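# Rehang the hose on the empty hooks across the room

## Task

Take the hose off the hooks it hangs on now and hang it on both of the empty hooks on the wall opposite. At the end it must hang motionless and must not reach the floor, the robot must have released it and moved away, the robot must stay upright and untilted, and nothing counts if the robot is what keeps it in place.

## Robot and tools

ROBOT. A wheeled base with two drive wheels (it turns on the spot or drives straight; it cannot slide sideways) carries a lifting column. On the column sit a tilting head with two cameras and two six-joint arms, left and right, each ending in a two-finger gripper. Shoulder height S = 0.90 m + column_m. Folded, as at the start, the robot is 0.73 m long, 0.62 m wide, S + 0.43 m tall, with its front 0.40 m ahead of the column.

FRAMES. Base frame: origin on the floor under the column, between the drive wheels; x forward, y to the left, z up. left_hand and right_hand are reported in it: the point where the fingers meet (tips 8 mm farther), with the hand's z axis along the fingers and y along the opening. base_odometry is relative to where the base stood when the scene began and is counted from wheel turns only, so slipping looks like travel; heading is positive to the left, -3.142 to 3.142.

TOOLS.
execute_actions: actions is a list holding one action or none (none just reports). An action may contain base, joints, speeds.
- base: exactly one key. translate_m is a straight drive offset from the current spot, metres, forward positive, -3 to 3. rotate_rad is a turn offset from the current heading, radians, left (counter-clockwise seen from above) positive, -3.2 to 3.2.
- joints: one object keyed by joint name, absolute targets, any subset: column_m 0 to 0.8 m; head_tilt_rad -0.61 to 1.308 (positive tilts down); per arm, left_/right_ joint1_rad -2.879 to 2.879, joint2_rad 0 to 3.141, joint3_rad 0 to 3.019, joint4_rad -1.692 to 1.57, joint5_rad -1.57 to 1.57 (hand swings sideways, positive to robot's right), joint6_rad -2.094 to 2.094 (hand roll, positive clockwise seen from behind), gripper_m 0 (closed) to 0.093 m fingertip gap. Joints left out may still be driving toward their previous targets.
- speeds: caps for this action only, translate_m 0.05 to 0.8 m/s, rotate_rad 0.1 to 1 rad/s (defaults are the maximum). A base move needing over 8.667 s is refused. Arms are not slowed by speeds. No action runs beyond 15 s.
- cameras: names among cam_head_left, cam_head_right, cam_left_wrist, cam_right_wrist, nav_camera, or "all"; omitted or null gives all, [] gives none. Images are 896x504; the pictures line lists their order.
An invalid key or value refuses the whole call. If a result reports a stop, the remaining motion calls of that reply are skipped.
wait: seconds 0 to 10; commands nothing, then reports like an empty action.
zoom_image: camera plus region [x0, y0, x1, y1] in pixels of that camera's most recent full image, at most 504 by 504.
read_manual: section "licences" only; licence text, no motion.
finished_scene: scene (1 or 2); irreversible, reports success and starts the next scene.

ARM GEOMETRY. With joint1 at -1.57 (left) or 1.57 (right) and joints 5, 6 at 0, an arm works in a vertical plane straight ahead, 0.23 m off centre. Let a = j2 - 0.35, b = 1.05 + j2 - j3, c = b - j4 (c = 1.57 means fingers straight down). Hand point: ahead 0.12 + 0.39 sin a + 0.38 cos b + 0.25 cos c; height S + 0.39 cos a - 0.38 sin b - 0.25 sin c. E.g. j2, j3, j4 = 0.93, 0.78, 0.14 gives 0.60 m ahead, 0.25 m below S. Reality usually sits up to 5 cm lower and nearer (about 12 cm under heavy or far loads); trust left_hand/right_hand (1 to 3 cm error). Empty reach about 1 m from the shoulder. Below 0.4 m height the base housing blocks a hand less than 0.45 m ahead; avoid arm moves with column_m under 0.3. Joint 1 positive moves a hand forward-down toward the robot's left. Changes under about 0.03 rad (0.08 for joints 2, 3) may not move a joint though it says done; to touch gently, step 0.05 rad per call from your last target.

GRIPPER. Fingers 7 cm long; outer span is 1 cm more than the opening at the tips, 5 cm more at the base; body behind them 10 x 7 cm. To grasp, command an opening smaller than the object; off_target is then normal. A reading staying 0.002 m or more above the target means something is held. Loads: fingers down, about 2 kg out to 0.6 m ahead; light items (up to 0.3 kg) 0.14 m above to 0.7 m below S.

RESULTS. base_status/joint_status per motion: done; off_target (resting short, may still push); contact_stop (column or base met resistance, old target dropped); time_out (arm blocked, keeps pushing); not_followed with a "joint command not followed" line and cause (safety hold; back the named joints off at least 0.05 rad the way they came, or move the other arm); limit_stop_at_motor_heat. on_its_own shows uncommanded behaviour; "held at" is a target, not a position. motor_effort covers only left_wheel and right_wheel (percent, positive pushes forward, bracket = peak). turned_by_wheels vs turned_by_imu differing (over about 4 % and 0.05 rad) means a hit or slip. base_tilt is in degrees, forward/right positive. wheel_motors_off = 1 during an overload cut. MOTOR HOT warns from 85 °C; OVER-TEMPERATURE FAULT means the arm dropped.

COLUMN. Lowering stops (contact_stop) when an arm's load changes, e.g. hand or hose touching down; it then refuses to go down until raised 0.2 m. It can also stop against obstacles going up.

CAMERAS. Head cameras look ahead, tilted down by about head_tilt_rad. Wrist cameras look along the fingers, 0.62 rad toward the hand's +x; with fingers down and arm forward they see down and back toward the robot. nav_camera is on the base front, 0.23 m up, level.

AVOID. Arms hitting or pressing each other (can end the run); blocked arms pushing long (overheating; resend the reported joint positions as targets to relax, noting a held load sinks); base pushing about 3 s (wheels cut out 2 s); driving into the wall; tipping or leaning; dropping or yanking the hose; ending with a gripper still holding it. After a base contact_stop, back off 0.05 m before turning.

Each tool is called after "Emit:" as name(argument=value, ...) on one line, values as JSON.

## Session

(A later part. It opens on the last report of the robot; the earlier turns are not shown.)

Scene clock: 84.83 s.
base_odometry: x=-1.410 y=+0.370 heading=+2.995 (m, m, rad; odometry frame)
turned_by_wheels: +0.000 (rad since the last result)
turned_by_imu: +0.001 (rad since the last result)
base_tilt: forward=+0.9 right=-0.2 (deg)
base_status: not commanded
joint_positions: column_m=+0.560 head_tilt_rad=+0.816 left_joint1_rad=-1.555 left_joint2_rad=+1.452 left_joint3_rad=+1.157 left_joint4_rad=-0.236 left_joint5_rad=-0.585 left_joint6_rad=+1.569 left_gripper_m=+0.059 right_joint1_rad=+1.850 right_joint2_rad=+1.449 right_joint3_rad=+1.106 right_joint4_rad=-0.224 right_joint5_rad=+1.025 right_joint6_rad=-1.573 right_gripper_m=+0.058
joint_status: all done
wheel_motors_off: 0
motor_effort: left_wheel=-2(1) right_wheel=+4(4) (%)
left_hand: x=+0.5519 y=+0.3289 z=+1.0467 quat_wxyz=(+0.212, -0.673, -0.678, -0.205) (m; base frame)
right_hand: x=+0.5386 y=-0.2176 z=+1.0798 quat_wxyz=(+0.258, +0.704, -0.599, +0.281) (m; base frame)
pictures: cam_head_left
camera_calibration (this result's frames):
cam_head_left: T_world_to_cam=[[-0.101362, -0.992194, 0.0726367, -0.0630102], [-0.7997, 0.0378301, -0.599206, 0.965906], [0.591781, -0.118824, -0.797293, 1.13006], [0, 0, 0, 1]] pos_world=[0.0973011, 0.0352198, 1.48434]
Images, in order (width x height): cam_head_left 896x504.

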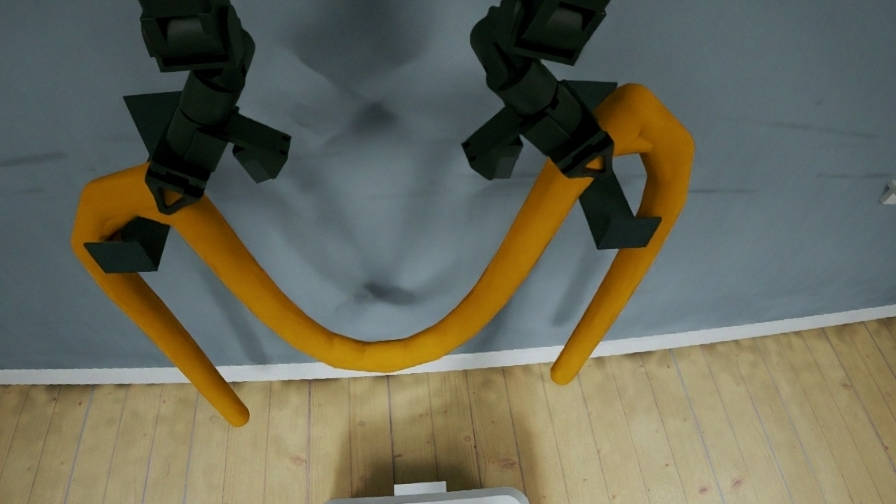

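Emit:
execute_actions(actions=[{"joints":{"column_m":0.63}}], cameras=[])

Emit:
execute_actions(actions=[{"base":{"translate_m":-0.4},"speeds":{"translate_m":0.2}}], cameras=["cam_head_left"])

Scene clock: 86.97 s.
base_odometry: x=-1.410 y=+0.370 heading=+2.995 (m, m, rad; odometry frame)
turned_by_wheels: +0.000 (rad since the last result)
turned_by_imu: +0.000 (rad since the last result)
base_tilt: forward=+0.9 right=-0.1 (deg)
base_status: not commanded
joint_positions: column_m=+0.630 head_tilt_rad=+0.816 left_joint1_rad=-1.550 left_joint2_rad=+1.462 left_joint3_rad=+1.157 left_joint4_rad=-0.236 left_joint5_rad=-0.585 left_joint6_rad=+1.569 left_gripper_m=+0.059 right_joint1_rad=+1.850 right_joint2_rad=+1.452 right_joint3_rad=+1.106 right_joint4_rad=-0.224 right_joint5_rad=+1.025 right_joint6_rad=-1.573 right_gripper_m=+0.058
joint_status: all done
wheel_motors_off: 0
motor_effort: left_wheel=+1(2) right_wheel=+3(3) (%)
left_hand: x=+0.5473 y=+0.3316 z=+1.1128 quat_wxyz=(+0.217, -0.673, -0.678, -0.203) (m; base frame)
right_hand: x=+0.5373 y=-0.2174 z=+1.1484 quat_wxyz=(+0.260, +0.705, -0.598, +0.281) (m; base frame)
pictures: none
No camera images: the call's "cameras" was empty. Leave "cameras" out to get every camera's image.

Scene clock: 89.97 s.
base_odometry: x=-1.014 y=+0.311 heading=+2.994 (m, m, rad; odometry frame)
turned_by_wheels: -0.001 (rad since the last result)
turned_by_imu: -0.001 (rad since the last result)
base_tilt: forward=+0.9 right=-0.1 (deg)
base_status: done
joint_positions: column_m=+0.630 head_tilt_rad=+0.815 left_joint1_rad=-1.566 left_joint2_rad=+1.463 left_joint3_rad=+1.156 left_joint4_rad=-0.227 left_joint5_rad=-0.580 left_joint6_rad=+1.574 left_gripper_m=+0.059 right_joint1_rad=+1.851 right_joint2_rad=+1.453 right_joint3_rad=+1.101 right_joint4_rad=-0.222 right_joint5_rad=+1.026 right_joint6_rad=-1.572 right_gripper_m=+0.058
joint_status: not commanded
wheel_motors_off: 0
motor_effort: left_wheel=-1(36) right_wheel=+2(81) (%)
left_hand: x=+0.5493 y=+0.3218 z=+1.1105 quat_wxyz=(+0.208, -0.678, -0.676, -0.200) (m; base frame)
right_hand: x=+0.5348 y=-0.2175 z=+1.1480 quat_wxyz=(+0.261, +0.705, -0.597, +0.280) (m; base frame)
pictures: cam_head_left
camera_calibration (this result's frames):
cam_head_left: T_world_to_cam=[[-0.101397, -0.992194, 0.0725879, -0.068015], [-0.799412, 0.0378301, -0.599591, 1.00846], [0.592165, -0.118824, -0.797008, 1.1854], [0, 0, 0, 1]] pos_world=[0.0973306, 0.0352198, 1.55437]
Images, in order (width x height): cam_head_left 896x504.

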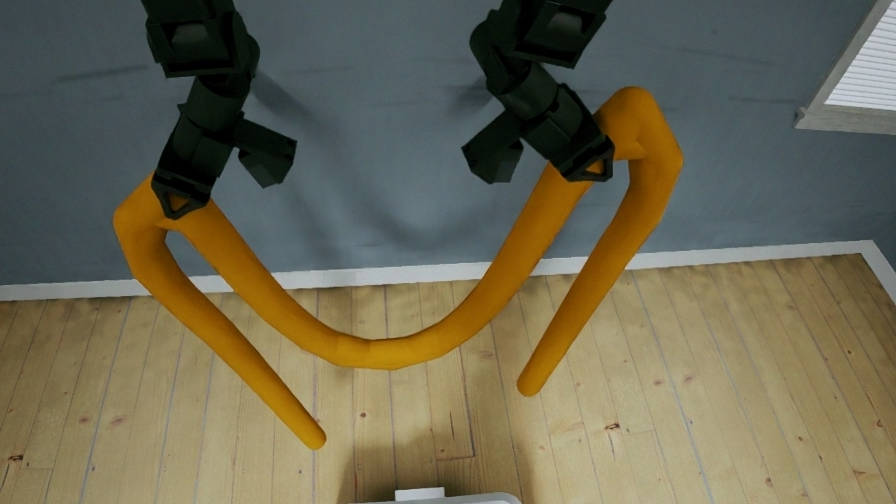

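Emit:
execute_actions(actions=[{"base":{"rotate_rad":3.17},"speeds":{"rotate_rad":0.5},"joints":{"head_tilt_rad":0.35}}], cameras=["cam_head_left","nav_camera"])

Scene clock: 98.57 s.
base_odometry: x=-1.014 y=+0.311 heading=-0.120 (m, m, rad; odometry frame)
turned_by_wheels: +3.169 (rad since the last result)
turned_by_imu: +3.134 (rad since the last result)
base_tilt: forward=+0.9 right=-0.1 (deg)
base_status: done
joint_positions: column_m=+0.630 head_tilt_rad=+0.369 left_joint1_rad=-1.564 left_joint2_rad=+1.463 left_joint3_rad=+1.156 left_joint4_rad=-0.227 left_joint5_rad=-0.578 left_joint6_rad=+1.574 left_gripper_m=+0.059 right_joint1_rad=+1.858 right_joint2_rad=+1.453 right_joint3_rad=+1.101 right_joint4_rad=-0.222 right_joint5_rad=+1.026 right_joint6_rad=-1.572 right_gripper_m=+0.058
joint_status: all done
wheel_motors_off: 0
motor_effort: left_wheel=-7(43) right_wheel=+6(69) (%)
left_hand: x=+0.5493 y=+0.3224 z=+1.1105 quat_wxyz=(+0.208, -0.678, -0.676, -0.199) (m; base frame)
right_hand: x=+0.5347 y=-0.2133 z=+1.1481 quat_wxyz=(+0.258, +0.707, -0.597, +0.278) (m; base frame)
pictures: cam_head_left, nav_camera
camera_calibration (this result's frames):
cam_head_left: T_world_to_cam=[[-0.122792, -0.992194, 0.0217382, 0.0152213], [-0.462498, 0.0378301, -0.885813, 1.45412], [0.878076, -0.118824, -0.463533, 0.632249], [0, 0, 0, 1]] pos_world=[0.119231, 0.0352198, 1.58081]
Images, in order (width x height): cam_head_left 896x504, nav_camera 896x504.

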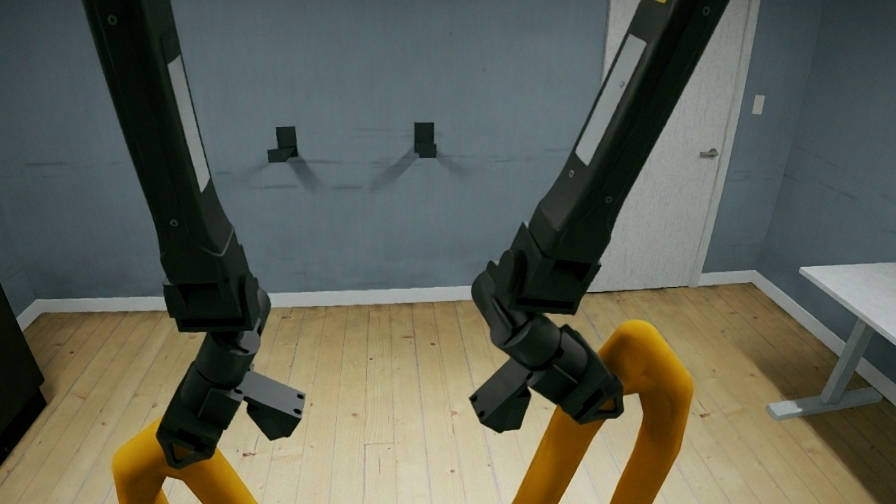

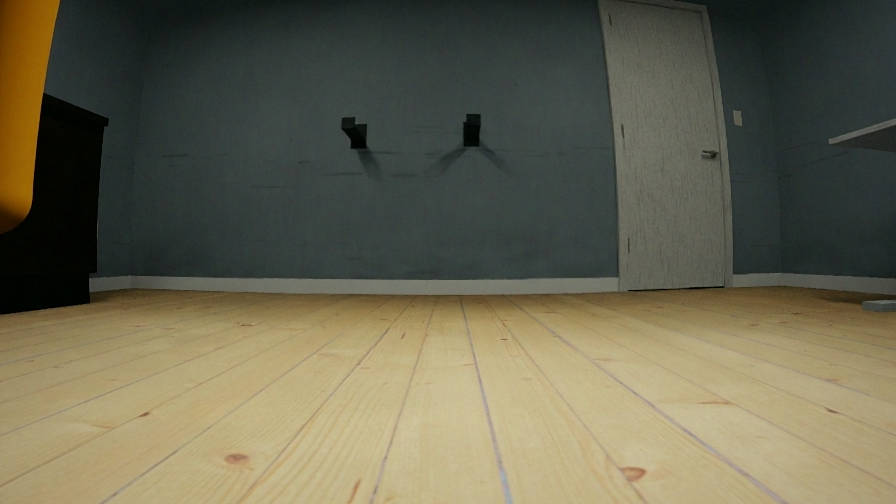

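Emit:
execute_actions(actions=[{"base":{"rotate_rad":0.09},"speeds":{"rotate_rad":0.4}}], cameras=[])

Emit:
execute_actions(actions=[{"base":{"translate_m":1.4},"speeds":{"translate_m":0.35}}], cameras=[])

Emit:
execute_actions(actions=[{"base":{"rotate_rad":-0.09},"speeds":{"rotate_rad":0.4},"joints":{"head_tilt_rad":0.55}}], cameras=["cam_head_left","cam_head_right","nav_camera"])

Scene clock: 100.80 s.
base_odometry: x=-1.014 y=+0.311 heading=-0.031 (m, m, rad; odometry frame)
turned_by_wheels: +0.089 (rad since the last result)
turned_by_imu: +0.088 (rad since the last result)
base_tilt: forward=+0.9 right=-0.1 (deg)
base_status: done
joint_positions: column_m=+0.630 head_tilt_rad=+0.369 left_joint1_rad=-1.566 left_joint2_rad=+1.463 left_joint3_rad=+1.156 left_joint4_rad=-0.227 left_joint5_rad=-0.578 left_joint6_rad=+1.574 left_gripper_m=+0.059 right_joint1_rad=+1.860 right_joint2_rad=+1.453 right_joint3_rad=+1.101 right_joint4_rad=-0.222 right_joint5_rad=+1.026 right_joint6_rad=-1.572 right_gripper_m=+0.058
joint_status: not commanded
wheel_motors_off: 0
motor_effort: left_wheel=-9(37) right_wheel=+7(39) (%)
left_hand: x=+0.5493 y=+0.3215 z=+1.1104 quat_wxyz=(+0.207, -0.679, -0.676, -0.199) (m; base frame)
right_hand: x=+0.5347 y=-0.2124 z=+1.1481 quat_wxyz=(+0.257, +0.708, -0.597, +0.278) (m; base frame)
pictures: none
No camera images: the call's "cameras" was empty. Leave "cameras" out to get every camera's image.

Scene clock: 106.03 s.
base_odometry: x=+0.385 y=+0.268 heading=-0.031 (m, m, rad; odometry frame)
turned_by_wheels: +0.000 (rad since the last result)
turned_by_imu: +0.005 (rad since the last result)
base_tilt: forward=+0.9 right=-0.1 (deg)
base_status: done
joint_positions: column_m=+0.630 head_tilt_rad=+0.369 left_joint1_rad=-1.566 left_joint2_rad=+1.463 left_joint3_rad=+1.154 left_joint4_rad=-0.229 left_joint5_rad=-0.578 left_joint6_rad=+1.574 left_gripper_m=+0.059 right_joint1_rad=+1.860 right_joint2_rad=+1.453 right_joint3_rad=+1.099 right_joint4_rad=-0.222 right_joint5_rad=+1.026 right_joint6_rad=-1.572 right_gripper_m=+0.058
joint_status: not commanded
wheel_motors_off: 0
motor_effort: left_wheel=+2(54) right_wheel=+0(65) (%)
left_hand: x=+0.5476 y=+0.3215 z=+1.1100 quat_wxyz=(+0.209, -0.679, -0.676, -0.197) (m; base frame)
right_hand: x=+0.5337 y=-0.2125 z=+1.1478 quat_wxyz=(+0.258, +0.708, -0.596, +0.278) (m; base frame)
pictures: none
No camera images: the call's "cameras" was empty. Leave "cameras" out to get every camera's image.

Scene clock: 107.10 s.
base_odometry: x=+0.386 y=+0.268 heading=-0.119 (m, m, rad; odometry frame)
turned_by_wheels: -0.088 (rad since the last result)
turned_by_imu: -0.087 (rad since the last result)
base_tilt: forward=+0.9 right=-0.1 (deg)
base_status: done
joint_positions: column_m=+0.630 head_tilt_rad=+0.554 left_joint1_rad=-1.571 left_joint2_rad=+1.463 left_joint3_rad=+1.154 left_joint4_rad=-0.229 left_joint5_rad=-0.578 left_joint6_rad=+1.574 left_gripper_m=+0.059 right_joint1_rad=+1.860 right_joint2_rad=+1.453 right_joint3_rad=+1.099 right_joint4_rad=-0.222 right_joint5_rad=+1.027 right_joint6_rad=-1.572 right_gripper_m=+0.058
joint_status: all done
wheel_motors_off: 0
motor_effort: left_wheel=+2(43) right_wheel=+0(53) (%)
left_hand: x=+0.5479 y=+0.3185 z=+1.1096 quat_wxyz=(+0.207, -0.680, -0.675, -0.196) (m; base frame)
right_hand: x=+0.5337 y=-0.2122 z=+1.1479 quat_wxyz=(+0.258, +0.708, -0.596, +0.278) (m; base frame)
pictures: cam_head_left, cam_head_right, nav_camera
camera_calibration (this result's frames):
cam_head_left: T_world_to_cam=[[-0.116715, -0.992194, 0.0439085, -0.0209068], [-0.617239, 0.0378301, -0.785866, 1.30035], [0.778071, -0.118824, -0.616836, 0.884968], [0, 0, 0, 1]] pos_world=[0.11162, 0.0352198, 1.5687]
cam_head_right: T_world_to_cam=[[-0.11347, -0.992999, 0.0328323, -0.0656555], [-0.616736, 0.0444891, -0.785912, 1.30466], [0.778949, -0.109426, -0.617467, 0.880428], [0, 0, 0, 1]] pos_world=[0.111375, -0.0268973, 1.57114]
Images, in order (width x height): cam_head_left 896x504, cam_head_right 896x504, nav_camera 896x504.

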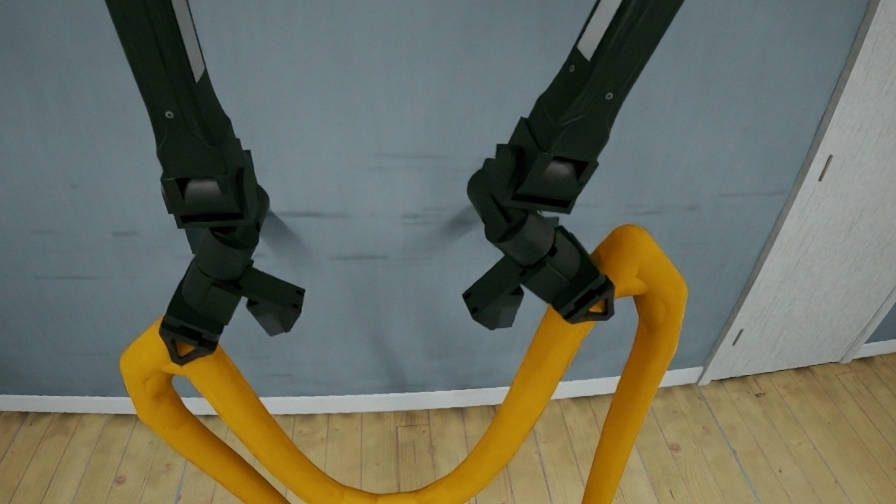

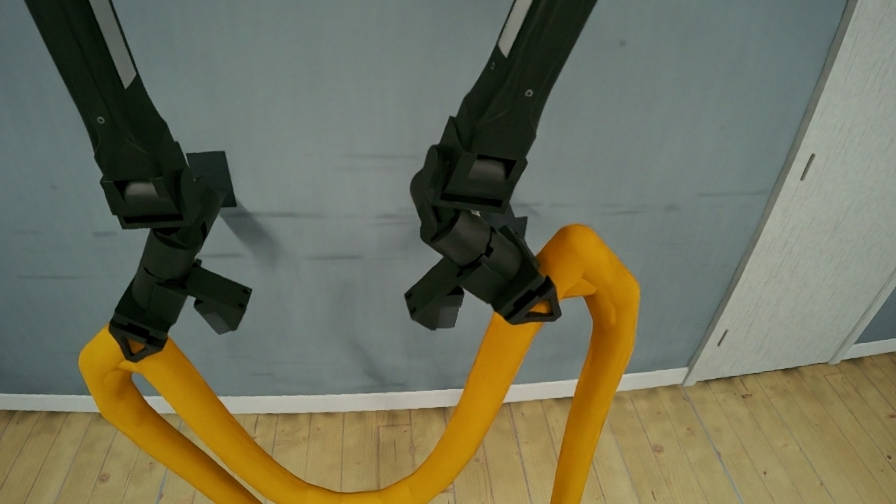

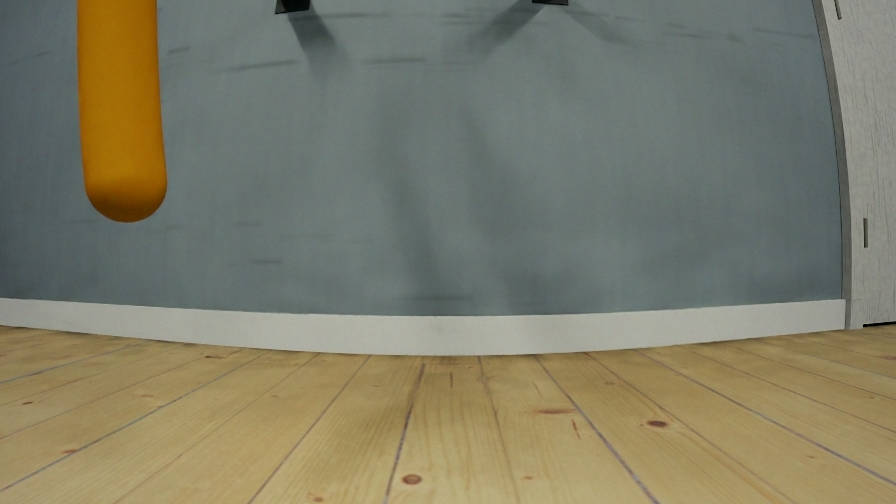

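Emit:
execute_actions(actions=[{"base":{"translate_m":0.2},"speeds":{"translate_m":0.2},"joints":{"column_m":0.79,"head_tilt_rad":0.85}}])

Scene clock: 112.33 s.
base_odometry: x=+0.584 y=+0.244 heading=-0.120 (m, m, rad; odometry frame)
turned_by_wheels: -0.001 (rad since the last result)
turned_by_imu: +0.000 (rad since the last result)
base_tilt: forward=+0.9 right=-0.1 (deg)
base_status: done
joint_positions: column_m=+0.790 head_tilt_rad=+0.852 left_joint1_rad=-1.571 left_joint2_rad=+1.465 left_joint3_rad=+1.153 left_joint4_rad=-0.229 left_joint5_rad=-0.578 left_joint6_rad=+1.574 left_gripper_m=+0.059 right_joint1_rad=+1.860 right_joint2_rad=+1.455 right_joint3_rad=+1.096 right_joint4_rad=-0.222 right_joint5_rad=+1.027 right_joint6_rad=-1.572 right_gripper_m=+0.058
joint_status: all done
wheel_motors_off: 0
motor_effort: left_wheel=-2(38) right_wheel=+1(65) (%)
left_hand: x=+0.5463 y=+0.3185 z=+1.2689 quat_wxyz=(+0.208, -0.681, -0.675, -0.195) (m; base frame)
right_hand: x=+0.5317 y=-0.2123 z=+1.3071 quat_wxyz=(+0.259, +0.709, -0.595, +0.277) (m; base frame)
pictures: cam_head_left, cam_head_right, cam_left_wrist, cam_right_wrist, nav_camera
camera_calibration (this result's frames):
cam_head_left: T_world_to_cam=[[-0.0986797, -0.992194, 0.0762408, -0.0862504], [-0.820766, 0.0378301, -0.570011, 1.05292], [0.562678, -0.118824, -0.818092, 1.35182], [0, 0, 0, 1]] pos_world=[0.0950543, 0.0352198, 1.71267]
cam_head_right: T_world_to_cam=[[-0.0988296, -0.992999, 0.0647, -0.128232], [-0.820299, 0.0444891, -0.570202, 1.0575], [0.563332, -0.109426, -0.818952, 1.3478], [0, 0, 0, 1]] pos_world=[0.0955368, -0.0268973, 1.71507]
cam_left_wrist: T_world_to_cam=[[-0.999628, 0.00302948, 0.0271068, 0.50837], [0.0263, 0.370472, 0.928471, -1.30322], [-0.00722951, 0.928839, -0.370414, 0.301424], [0, 0, 0, 1]] pos_world=[0.544635, 0.201292, 1.30787]
cam_right_wrist: T_world_to_cam=[[0.986822, 0.154708, -0.0474145, -0.424487], [0.0739903, -0.170837, 0.982517, -1.35204], [0.143903, -0.973078, -0.180032, 0.0717212], [0, 0, 0, 1]] pos_world=[0.50861, -0.0955156, 1.32118]
Images, in order (width x height): cam_head_left 896x504, cam_head_right 896x504, cam_left_wrist 896x504, cam_right_wrist 896x504, nav_camera 896x504.

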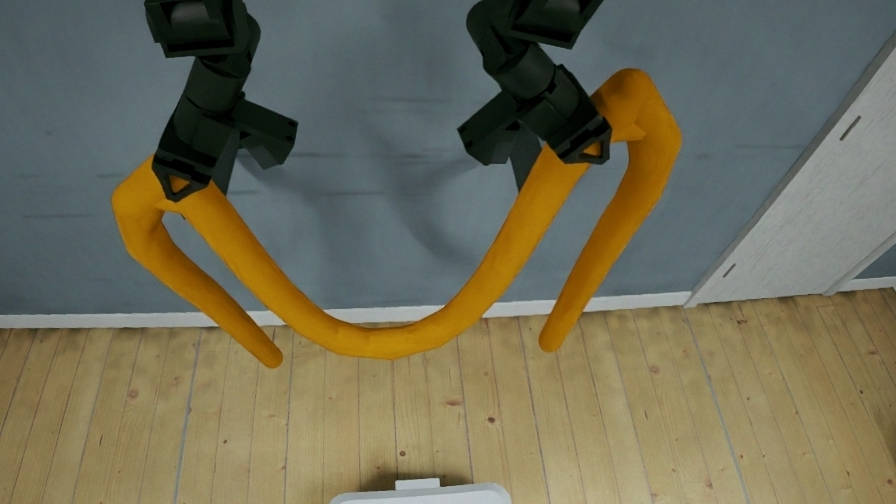

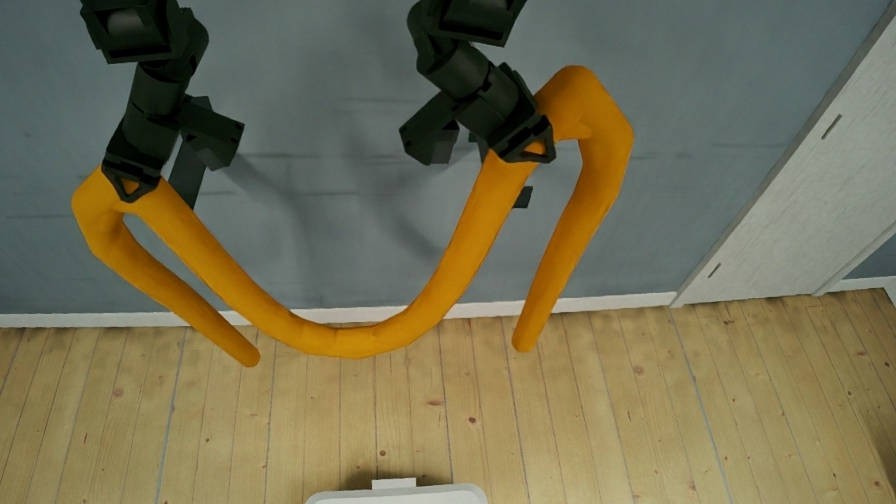

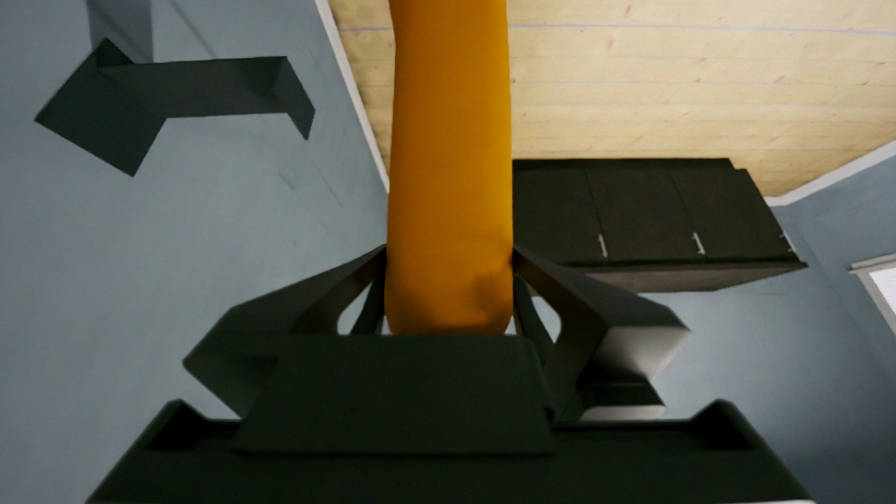

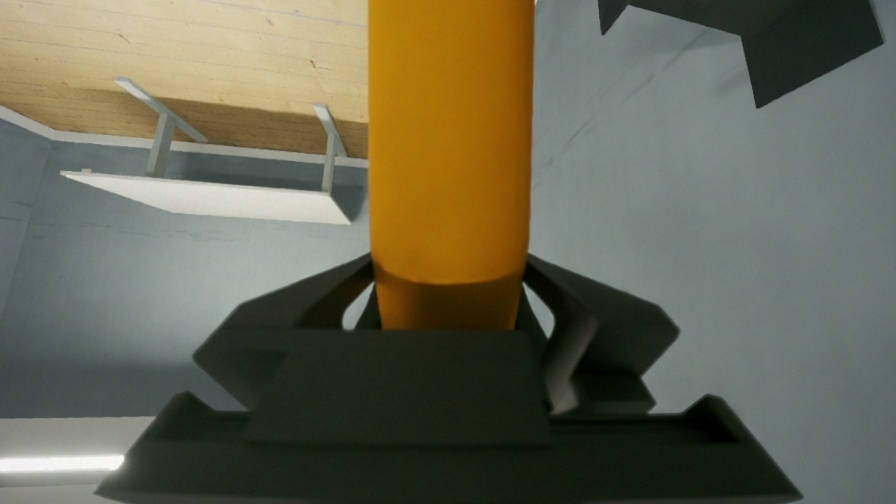

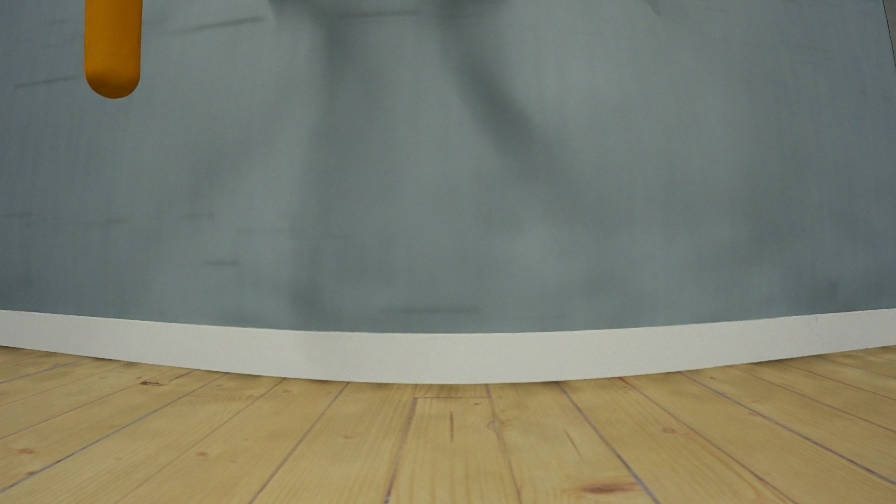

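Emit:
execute_actions(actions=[{"joints":{"left_joint1_rad":-1.42}}], cameras=[])

Emit:
execute_actions(actions=[{"joints":{"left_joint1_rad":-1.29}}], cameras=["cam_head_left","cam_head_right","cam_left_wrist"])

Scene clock: 117.07 s.
base_odometry: x=+0.584 y=+0.244 heading=-0.120 (m, m, rad; odometry frame)
turned_by_wheels: +0.000 (rad since the last result)
turned_by_imu: +0.001 (rad since the last result)
base_tilt: forward=+0.9 right=-0.1 (deg)
base_status: not commanded
joint_positions: column_m=+0.790 head_tilt_rad=+0.852 left_joint1_rad=-1.434 left_joint2_rad=+1.465 left_joint3_rad=+1.153 left_joint4_rad=-0.229 left_joint5_rad=-0.574 left_joint6_rad=+1.574 left_gripper_m=+0.059 right_joint1_rad=+1.860 right_joint2_rad=+1.455 right_joint3_rad=+1.096 right_joint4_rad=-0.222 right_joint5_rad=+1.024 right_joint6_rad=-1.572 right_gripper_m=+0.058
joint_status: all done
wheel_motors_off: 0
motor_effort: left_wheel=-2(0) right_wheel=+2(2) (%)
left_hand: x=+0.5372 y=+0.3988 z=+1.2843 quat_wxyz=(+0.253, -0.644, -0.685, -0.226) (m; base frame)
right_hand: x=+0.5316 y=-0.2119 z=+1.3068 quat_wxyz=(+0.258, +0.709, -0.595, +0.276) (m; base frame)
pictures: none
No camera images: the call's "cameras" was empty. Leave "cameras" out to get every camera's image.

Scene clock: 118.20 s.
base_odometry: x=+0.584 y=+0.244 heading=-0.120 (m, m, rad; odometry frame)
turned_by_wheels: +0.000 (rad since the last result)
turned_by_imu: +0.000 (rad since the last result)
base_tilt: forward=+0.9 right=-0.1 (deg)
base_status: not commanded
joint_positions: column_m=+0.790 head_tilt_rad=+0.852 left_joint1_rad=-1.310 left_joint2_rad=+1.465 left_joint3_rad=+1.153 left_joint4_rad=-0.229 left_joint5_rad=-0.570 left_joint6_rad=+1.574 left_gripper_m=+0.059 right_joint1_rad=+1.860 right_joint2_rad=+1.455 right_joint3_rad=+1.096 right_joint4_rad=-0.222 right_joint5_rad=+1.023 right_joint6_rad=-1.572 right_gripper_m=+0.058
joint_status: all done
wheel_motors_off: 0
motor_effort: left_wheel=+0(1) right_wheel=+1(3) (%)
left_hand: x=+0.5243 y=+0.4687 z=+1.3062 quat_wxyz=(+0.292, -0.609, -0.692, -0.254) (m; base frame)
right_hand: x=+0.5316 y=-0.2118 z=+1.3067 quat_wxyz=(+0.258, +0.709, -0.595, +0.275) (m; base frame)
pictures: cam_head_left, cam_head_right, cam_left_wrist
camera_calibration (this result's frames):
cam_head_left: T_world_to_cam=[[-0.0986797, -0.992194, 0.0762408, -0.0862504], [-0.820766, 0.0378301, -0.570011, 1.05292], [0.562678, -0.118824, -0.818092, 1.35182], [0, 0, 0, 1]] pos_world=[0.0950543, 0.0352198, 1.71267]
cam_head_right: T_world_to_cam=[[-0.0988296, -0.992999, 0.0647, -0.128232], [-0.820299, 0.0444891, -0.570202, 1.0575], [0.563332, -0.109426, -0.818952, 1.3478], [0, 0, 0, 1]] pos_world=[0.0955368, -0.0268973, 1.71507]
cam_left_wrist: T_world_to_cam=[[-0.991223, -0.131604, 0.0125234, 0.562659], [-0.00909357, 0.162384, 0.986686, -1.35288], [-0.131886, 0.977912, -0.162156, -0.0540403], [0, 0, 0, 1]] pos_world=[0.538291, 0.346581, 1.31906]
Images, in order (width x height): cam_head_left 896x504, cam_head_right 896x504, cam_left_wrist 896x504.

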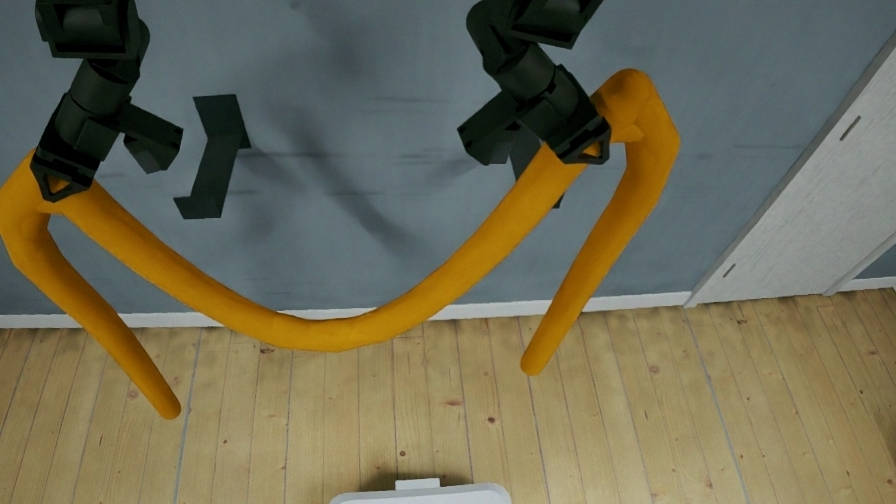

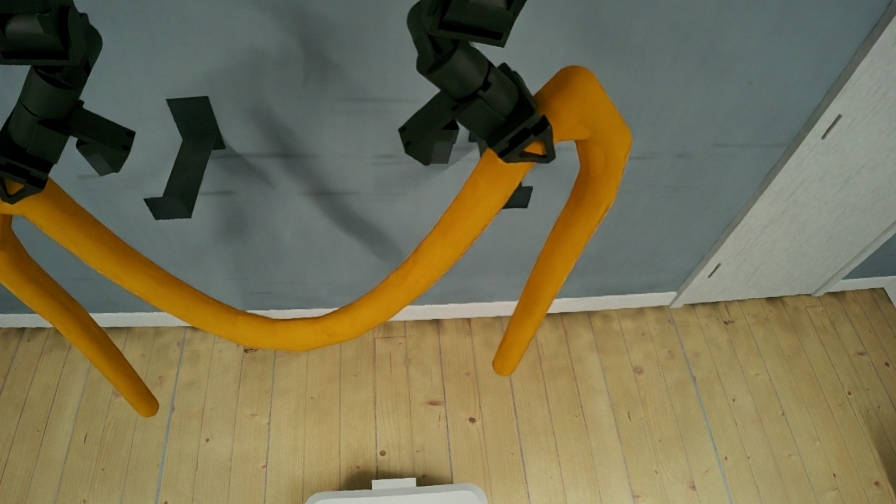

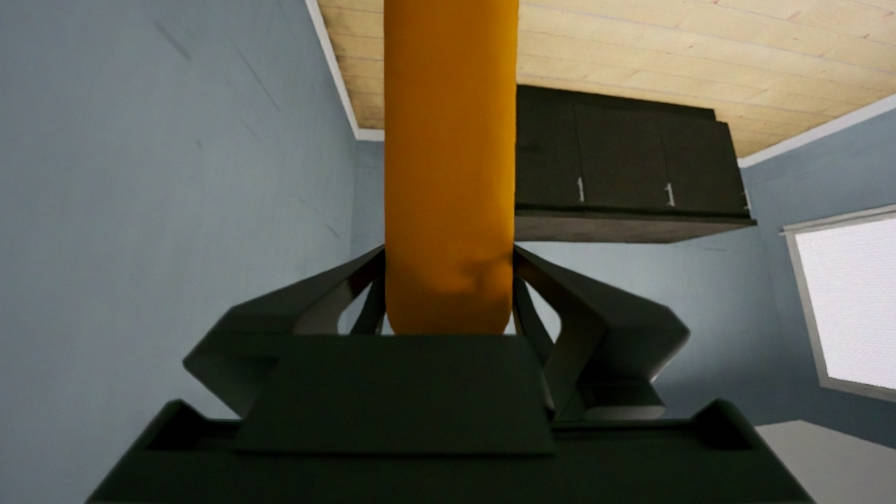

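Emit:
execute_actions(actions=[{"base":{"translate_m":0.30},"speeds":{"translate_m":0.12},"joints":{"head_tilt_rad":1.0}}], cameras=["cam_head_left","cam_head_right","cam_right_wrist","nav_camera"])

Scene clock: 123.50 s.
base_odometry: x=+0.882 y=+0.208 heading=-0.121 (m, m, rad; odometry frame)
turned_by_wheels: -0.001 (rad since the last result)
turned_by_imu: +0.001 (rad since the last result)
base_tilt: forward=+0.9 right=-0.1 (deg)
base_status: done
joint_positions: column_m=+0.790 head_tilt_rad=+1.000 left_joint1_rad=-1.311 left_joint2_rad=+1.465 left_joint3_rad=+1.151 left_joint4_rad=-0.230 left_joint5_rad=-0.570 left_joint6_rad=+1.574 left_gripper_m=+0.059 right_joint1_rad=+1.860 right_joint2_rad=+1.455 right_joint3_rad=+1.095 right_joint4_rad=-0.222 right_joint5_rad=+1.023 right_joint6_rad=-1.564 right_gripper_m=+0.058
joint_status: all done
wheel_motors_off: 0
motor_effort: left_wheel=+1(35) right_wheel=+2(34) (%)
left_hand: x=+0.5231 y=+0.4684 z=+1.3056 quat_wxyz=(+0.293, -0.609, -0.692, -0.252) (m; base frame)
right_hand: x=+0.5305 y=-0.2119 z=+1.3063 quat_wxyz=(+0.257, +0.707, -0.598, +0.276) (m; base frame)
pictures: cam_head_left, cam_head_right, cam_right_wrist, nav_camera
camera_calibration (this result's frames):
cam_head_left: T_world_to_cam=[[-0.0863072, -0.992194, 0.0900078, -0.111317], [-0.896099, 0.0378301, -0.442239, 0.829788], [0.435382, -0.118824, -0.892369, 1.49009], [0, 0, 0, 1]] pos_world=[0.0852052, 0.0352198, 1.7067]
cam_head_right: T_world_to_cam=[[-0.0881637, -0.992999, 0.0786164, -0.153479], [-0.895665, 0.0444891, -0.442498, 0.834487], [0.435902, -0.109426, -0.893317, 1.48623], [0, 0, 0, 1]] pos_world=[0.0860383, -0.0268973, 1.709]
cam_right_wrist: T_world_to_cam=[[0.987808, 0.149395, -0.0437833, -0.429806], [0.070039, -0.1753, 0.982021, -1.34925], [0.139034, -0.973114, -0.183626, 0.0793963], [0, 0, 0, 1]] pos_world=[0.508026, -0.0950504, 1.32075]
Images, in order (width x height): cam_head_left 896x504, cam_head_right 896x504, cam_right_wrist 896x504, nav_camera 896x504.

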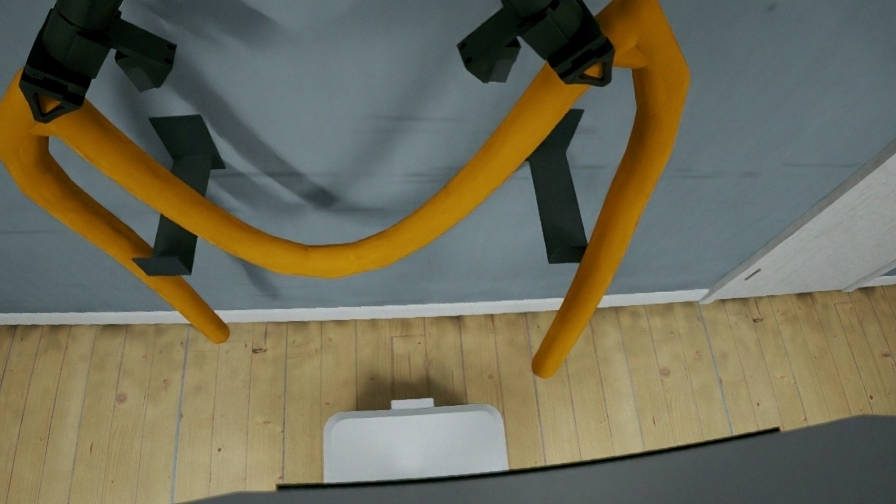

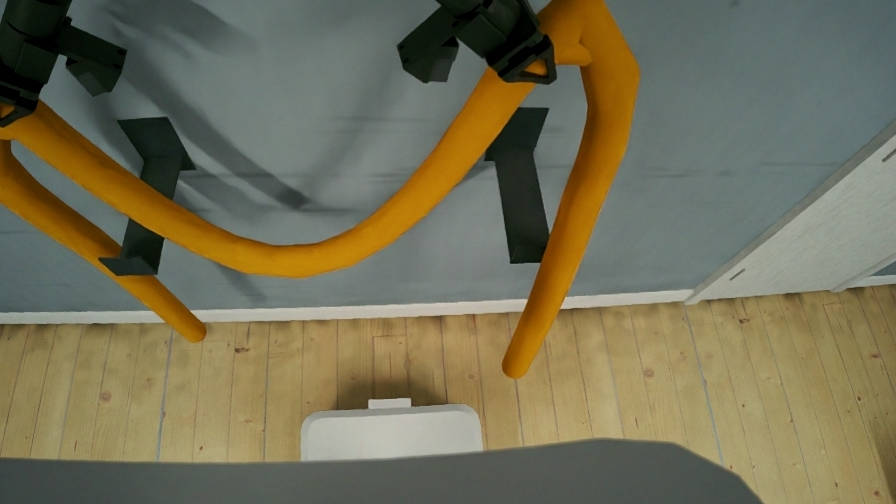

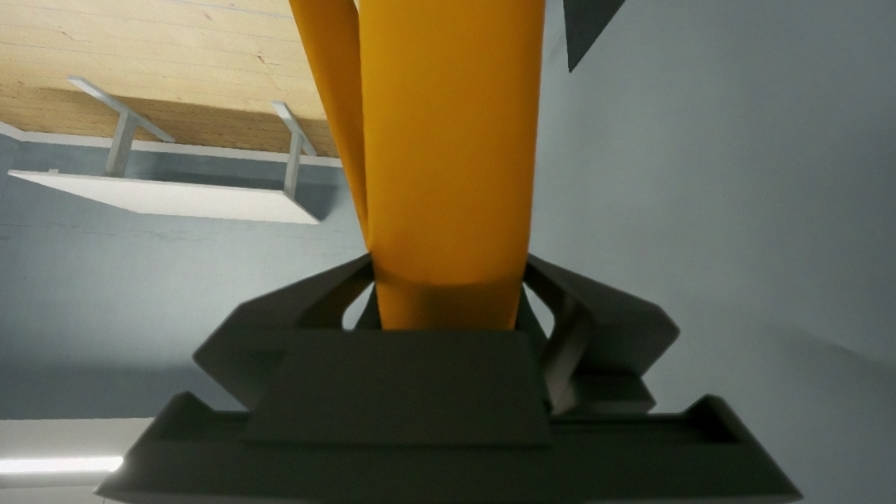

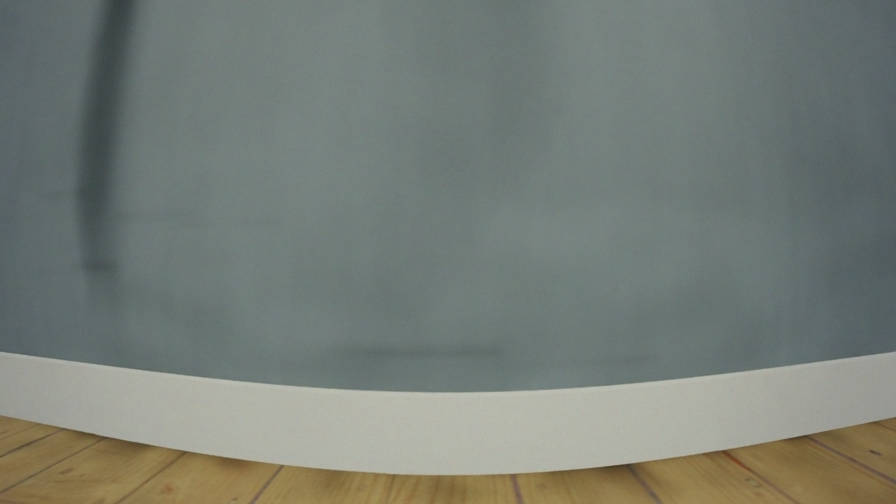

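Emit:
execute_actions(actions=[{"joints":{"column_m":0.56,"left_joint1_rad":-1.39}}], cameras=["cam_head_left","cam_left_wrist","cam_right_wrist"])

Scene clock: 128.83 s.
base_odometry: x=+0.882 y=+0.208 heading=-0.121 (m, m, rad; odometry frame)
turned_by_wheels: +0.000 (rad since the last result)
turned_by_imu: +0.001 (rad since the last result)
base_tilt: forward=+1.0 right=-0.1 (deg)
base_status: not commanded
joint_positions: column_m=+0.560 head_tilt_rad=+1.000 left_joint1_rad=-1.409 left_joint2_rad=+1.465 left_joint3_rad=+1.151 left_joint4_rad=-0.230 left_joint5_rad=-0.575 left_joint6_rad=+1.574 left_gripper_m=+0.059 right_joint1_rad=+1.860 right_joint2_rad=+1.455 right_joint3_rad=+1.095 right_joint4_rad=-0.222 right_joint5_rad=+1.027 right_joint6_rad=-1.563 right_gripper_m=+0.058
joint_status: all done
wheel_motors_off: 0
motor_effort: left_wheel=-4(3) right_wheel=+2(2) (%)
left_hand: x=+0.5336 y=+0.4135 z=+1.0581 quat_wxyz=(+0.263, -0.637, -0.687, -0.232) (m; base frame)
right_hand: x=+0.5306 y=-0.2124 z=+1.0771 quat_wxyz=(+0.258, +0.706, -0.598, +0.278) (m; base frame)
pictures: cam_head_left, cam_left_wrist, cam_right_wrist
camera_calibration (this result's frames):
cam_head_left: T_world_to_cam=[[-0.0863072, -0.992194, 0.0900078, -0.090635], [-0.896099, 0.0378301, -0.442239, 0.728169], [0.435382, -0.118824, -0.892369, 1.28504], [0, 0, 0, 1]] pos_world=[0.0852052, 0.0352198, 1.47691]
cam_left_wrist: T_world_to_cam=[[-0.996369, -0.0816175, 0.0242523, 0.537354], [0.00384412, 0.241426, 0.970412, -1.12142], [-0.0850577, 0.966981, -0.240236, 0.0231324], [0, 0, 0, 1]] pos_world=[0.541681, 0.292229, 1.08076]
cam_right_wrist: T_world_to_cam=[[0.98802, 0.148305, -0.0426782, -0.441403], [0.0681321, -0.171049, 0.982904, -1.12328], [0.13847, -0.974037, -0.179104, 0.0319837], [0, 0, 0, 1]] pos_world=[0.508217, -0.0955195, 1.09096]
Images, in order (width x height): cam_head_left 896x504, cam_left_wrist 896x504, cam_right_wrist 896x504.

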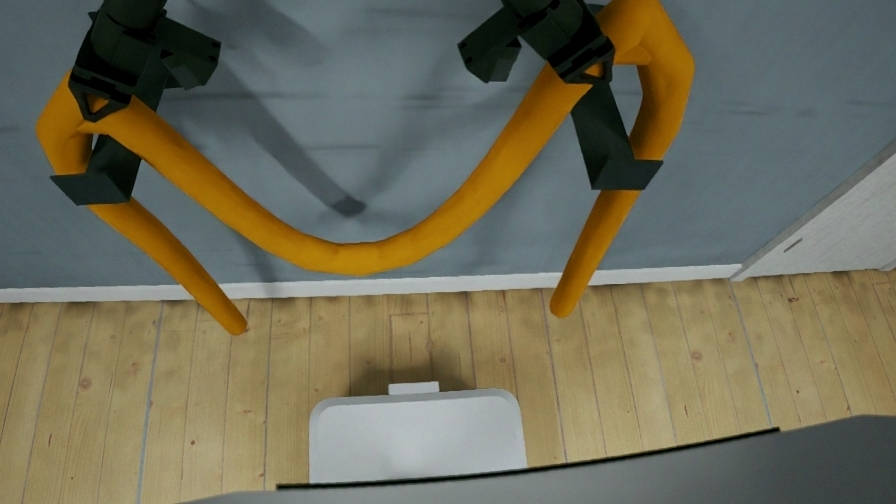

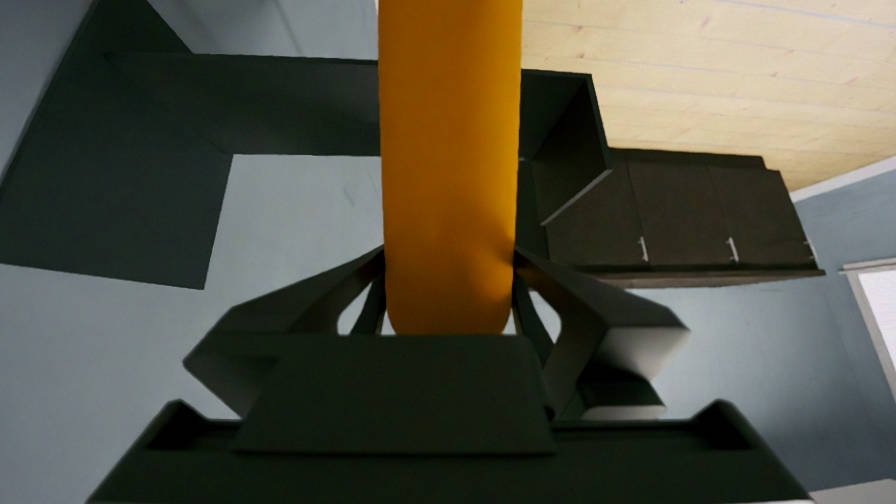

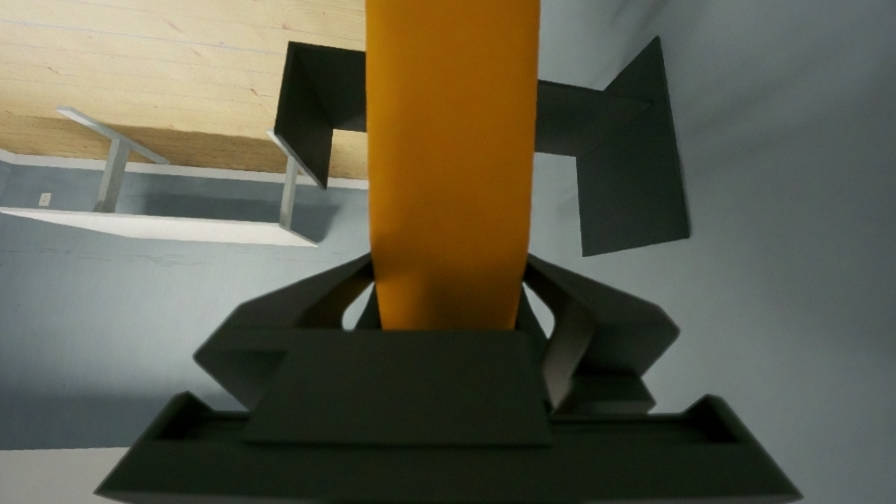

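Emit:
execute_actions(actions=[{"joints":{"column_m":0.49,"left_joint1_rad":-1.48}}], cameras=["cam_head_left","cam_left_wrist"])

Scene clock: 131.03 s.
base_odometry: x=+0.882 y=+0.208 heading=-0.121 (m, m, rad; odometry frame)
turned_by_wheels: +0.000 (rad since the last result)
turned_by_imu: +0.000 (rad since the last result)
base_tilt: forward=+1.0 right=-0.1 (deg)
base_status: not commanded
joint_positions: column_m=+0.490 head_tilt_rad=+1.000 left_joint1_rad=-1.470 left_joint2_rad=+1.457 left_joint3_rad=+1.151 left_joint4_rad=-0.239 left_joint5_rad=-0.607 left_joint6_rad=+1.574 left_gripper_m=+0.059 right_joint1_rad=+1.860 right_joint2_rad=+1.455 right_joint3_rad=+1.095 right_joint4_rad=-0.222 right_joint5_rad=+1.030 right_joint6_rad=-1.563 right_gripper_m=+0.058
joint_status: all done
wheel_motors_off: 0
motor_effort: left_wheel=-2(2) right_wheel=+2(2) (%)
left_hand: x=+0.5404 y=+0.3820 z=+0.9863 quat_wxyz=(+0.253, -0.651, -0.679, -0.228) (m; base frame)
right_hand: x=+0.5307 y=-0.2127 z=+1.0074 quat_wxyz=(+0.259, +0.706, -0.598, +0.278) (m; base frame)
pictures: cam_head_left, cam_left_wrist
camera_calibration (this result's frames):
cam_head_left: T_world_to_cam=[[-0.0863072, -0.992194, 0.0900078, -0.0843357], [-0.896099, 0.0378301, -0.442239, 0.697218], [0.435382, -0.118824, -0.892369, 1.22259], [0, 0, 0, 1]] pos_world=[0.0852052, 0.0352198, 1.40693]
cam_left_wrist: T_world_to_cam=[[-0.998344, -0.0501479, 0.0281754, 0.528441], [0.0141292, 0.261025, 0.965229, -1.05213], [-0.0557586, 0.964029, -0.259884, 0.0415396], [0, 0, 0, 1]] pos_world=[0.544748, 0.261088, 1.01146]
Images, in order (width x height): cam_head_left 896x504, cam_left_wrist 896x504.

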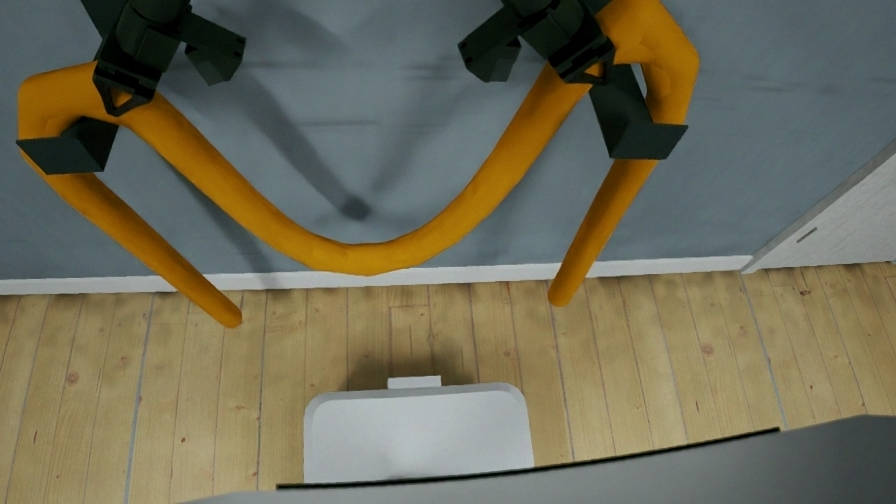

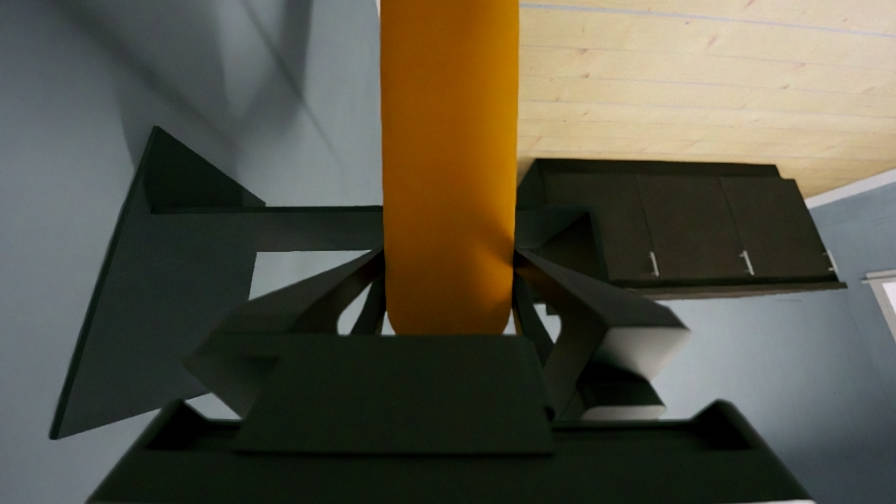

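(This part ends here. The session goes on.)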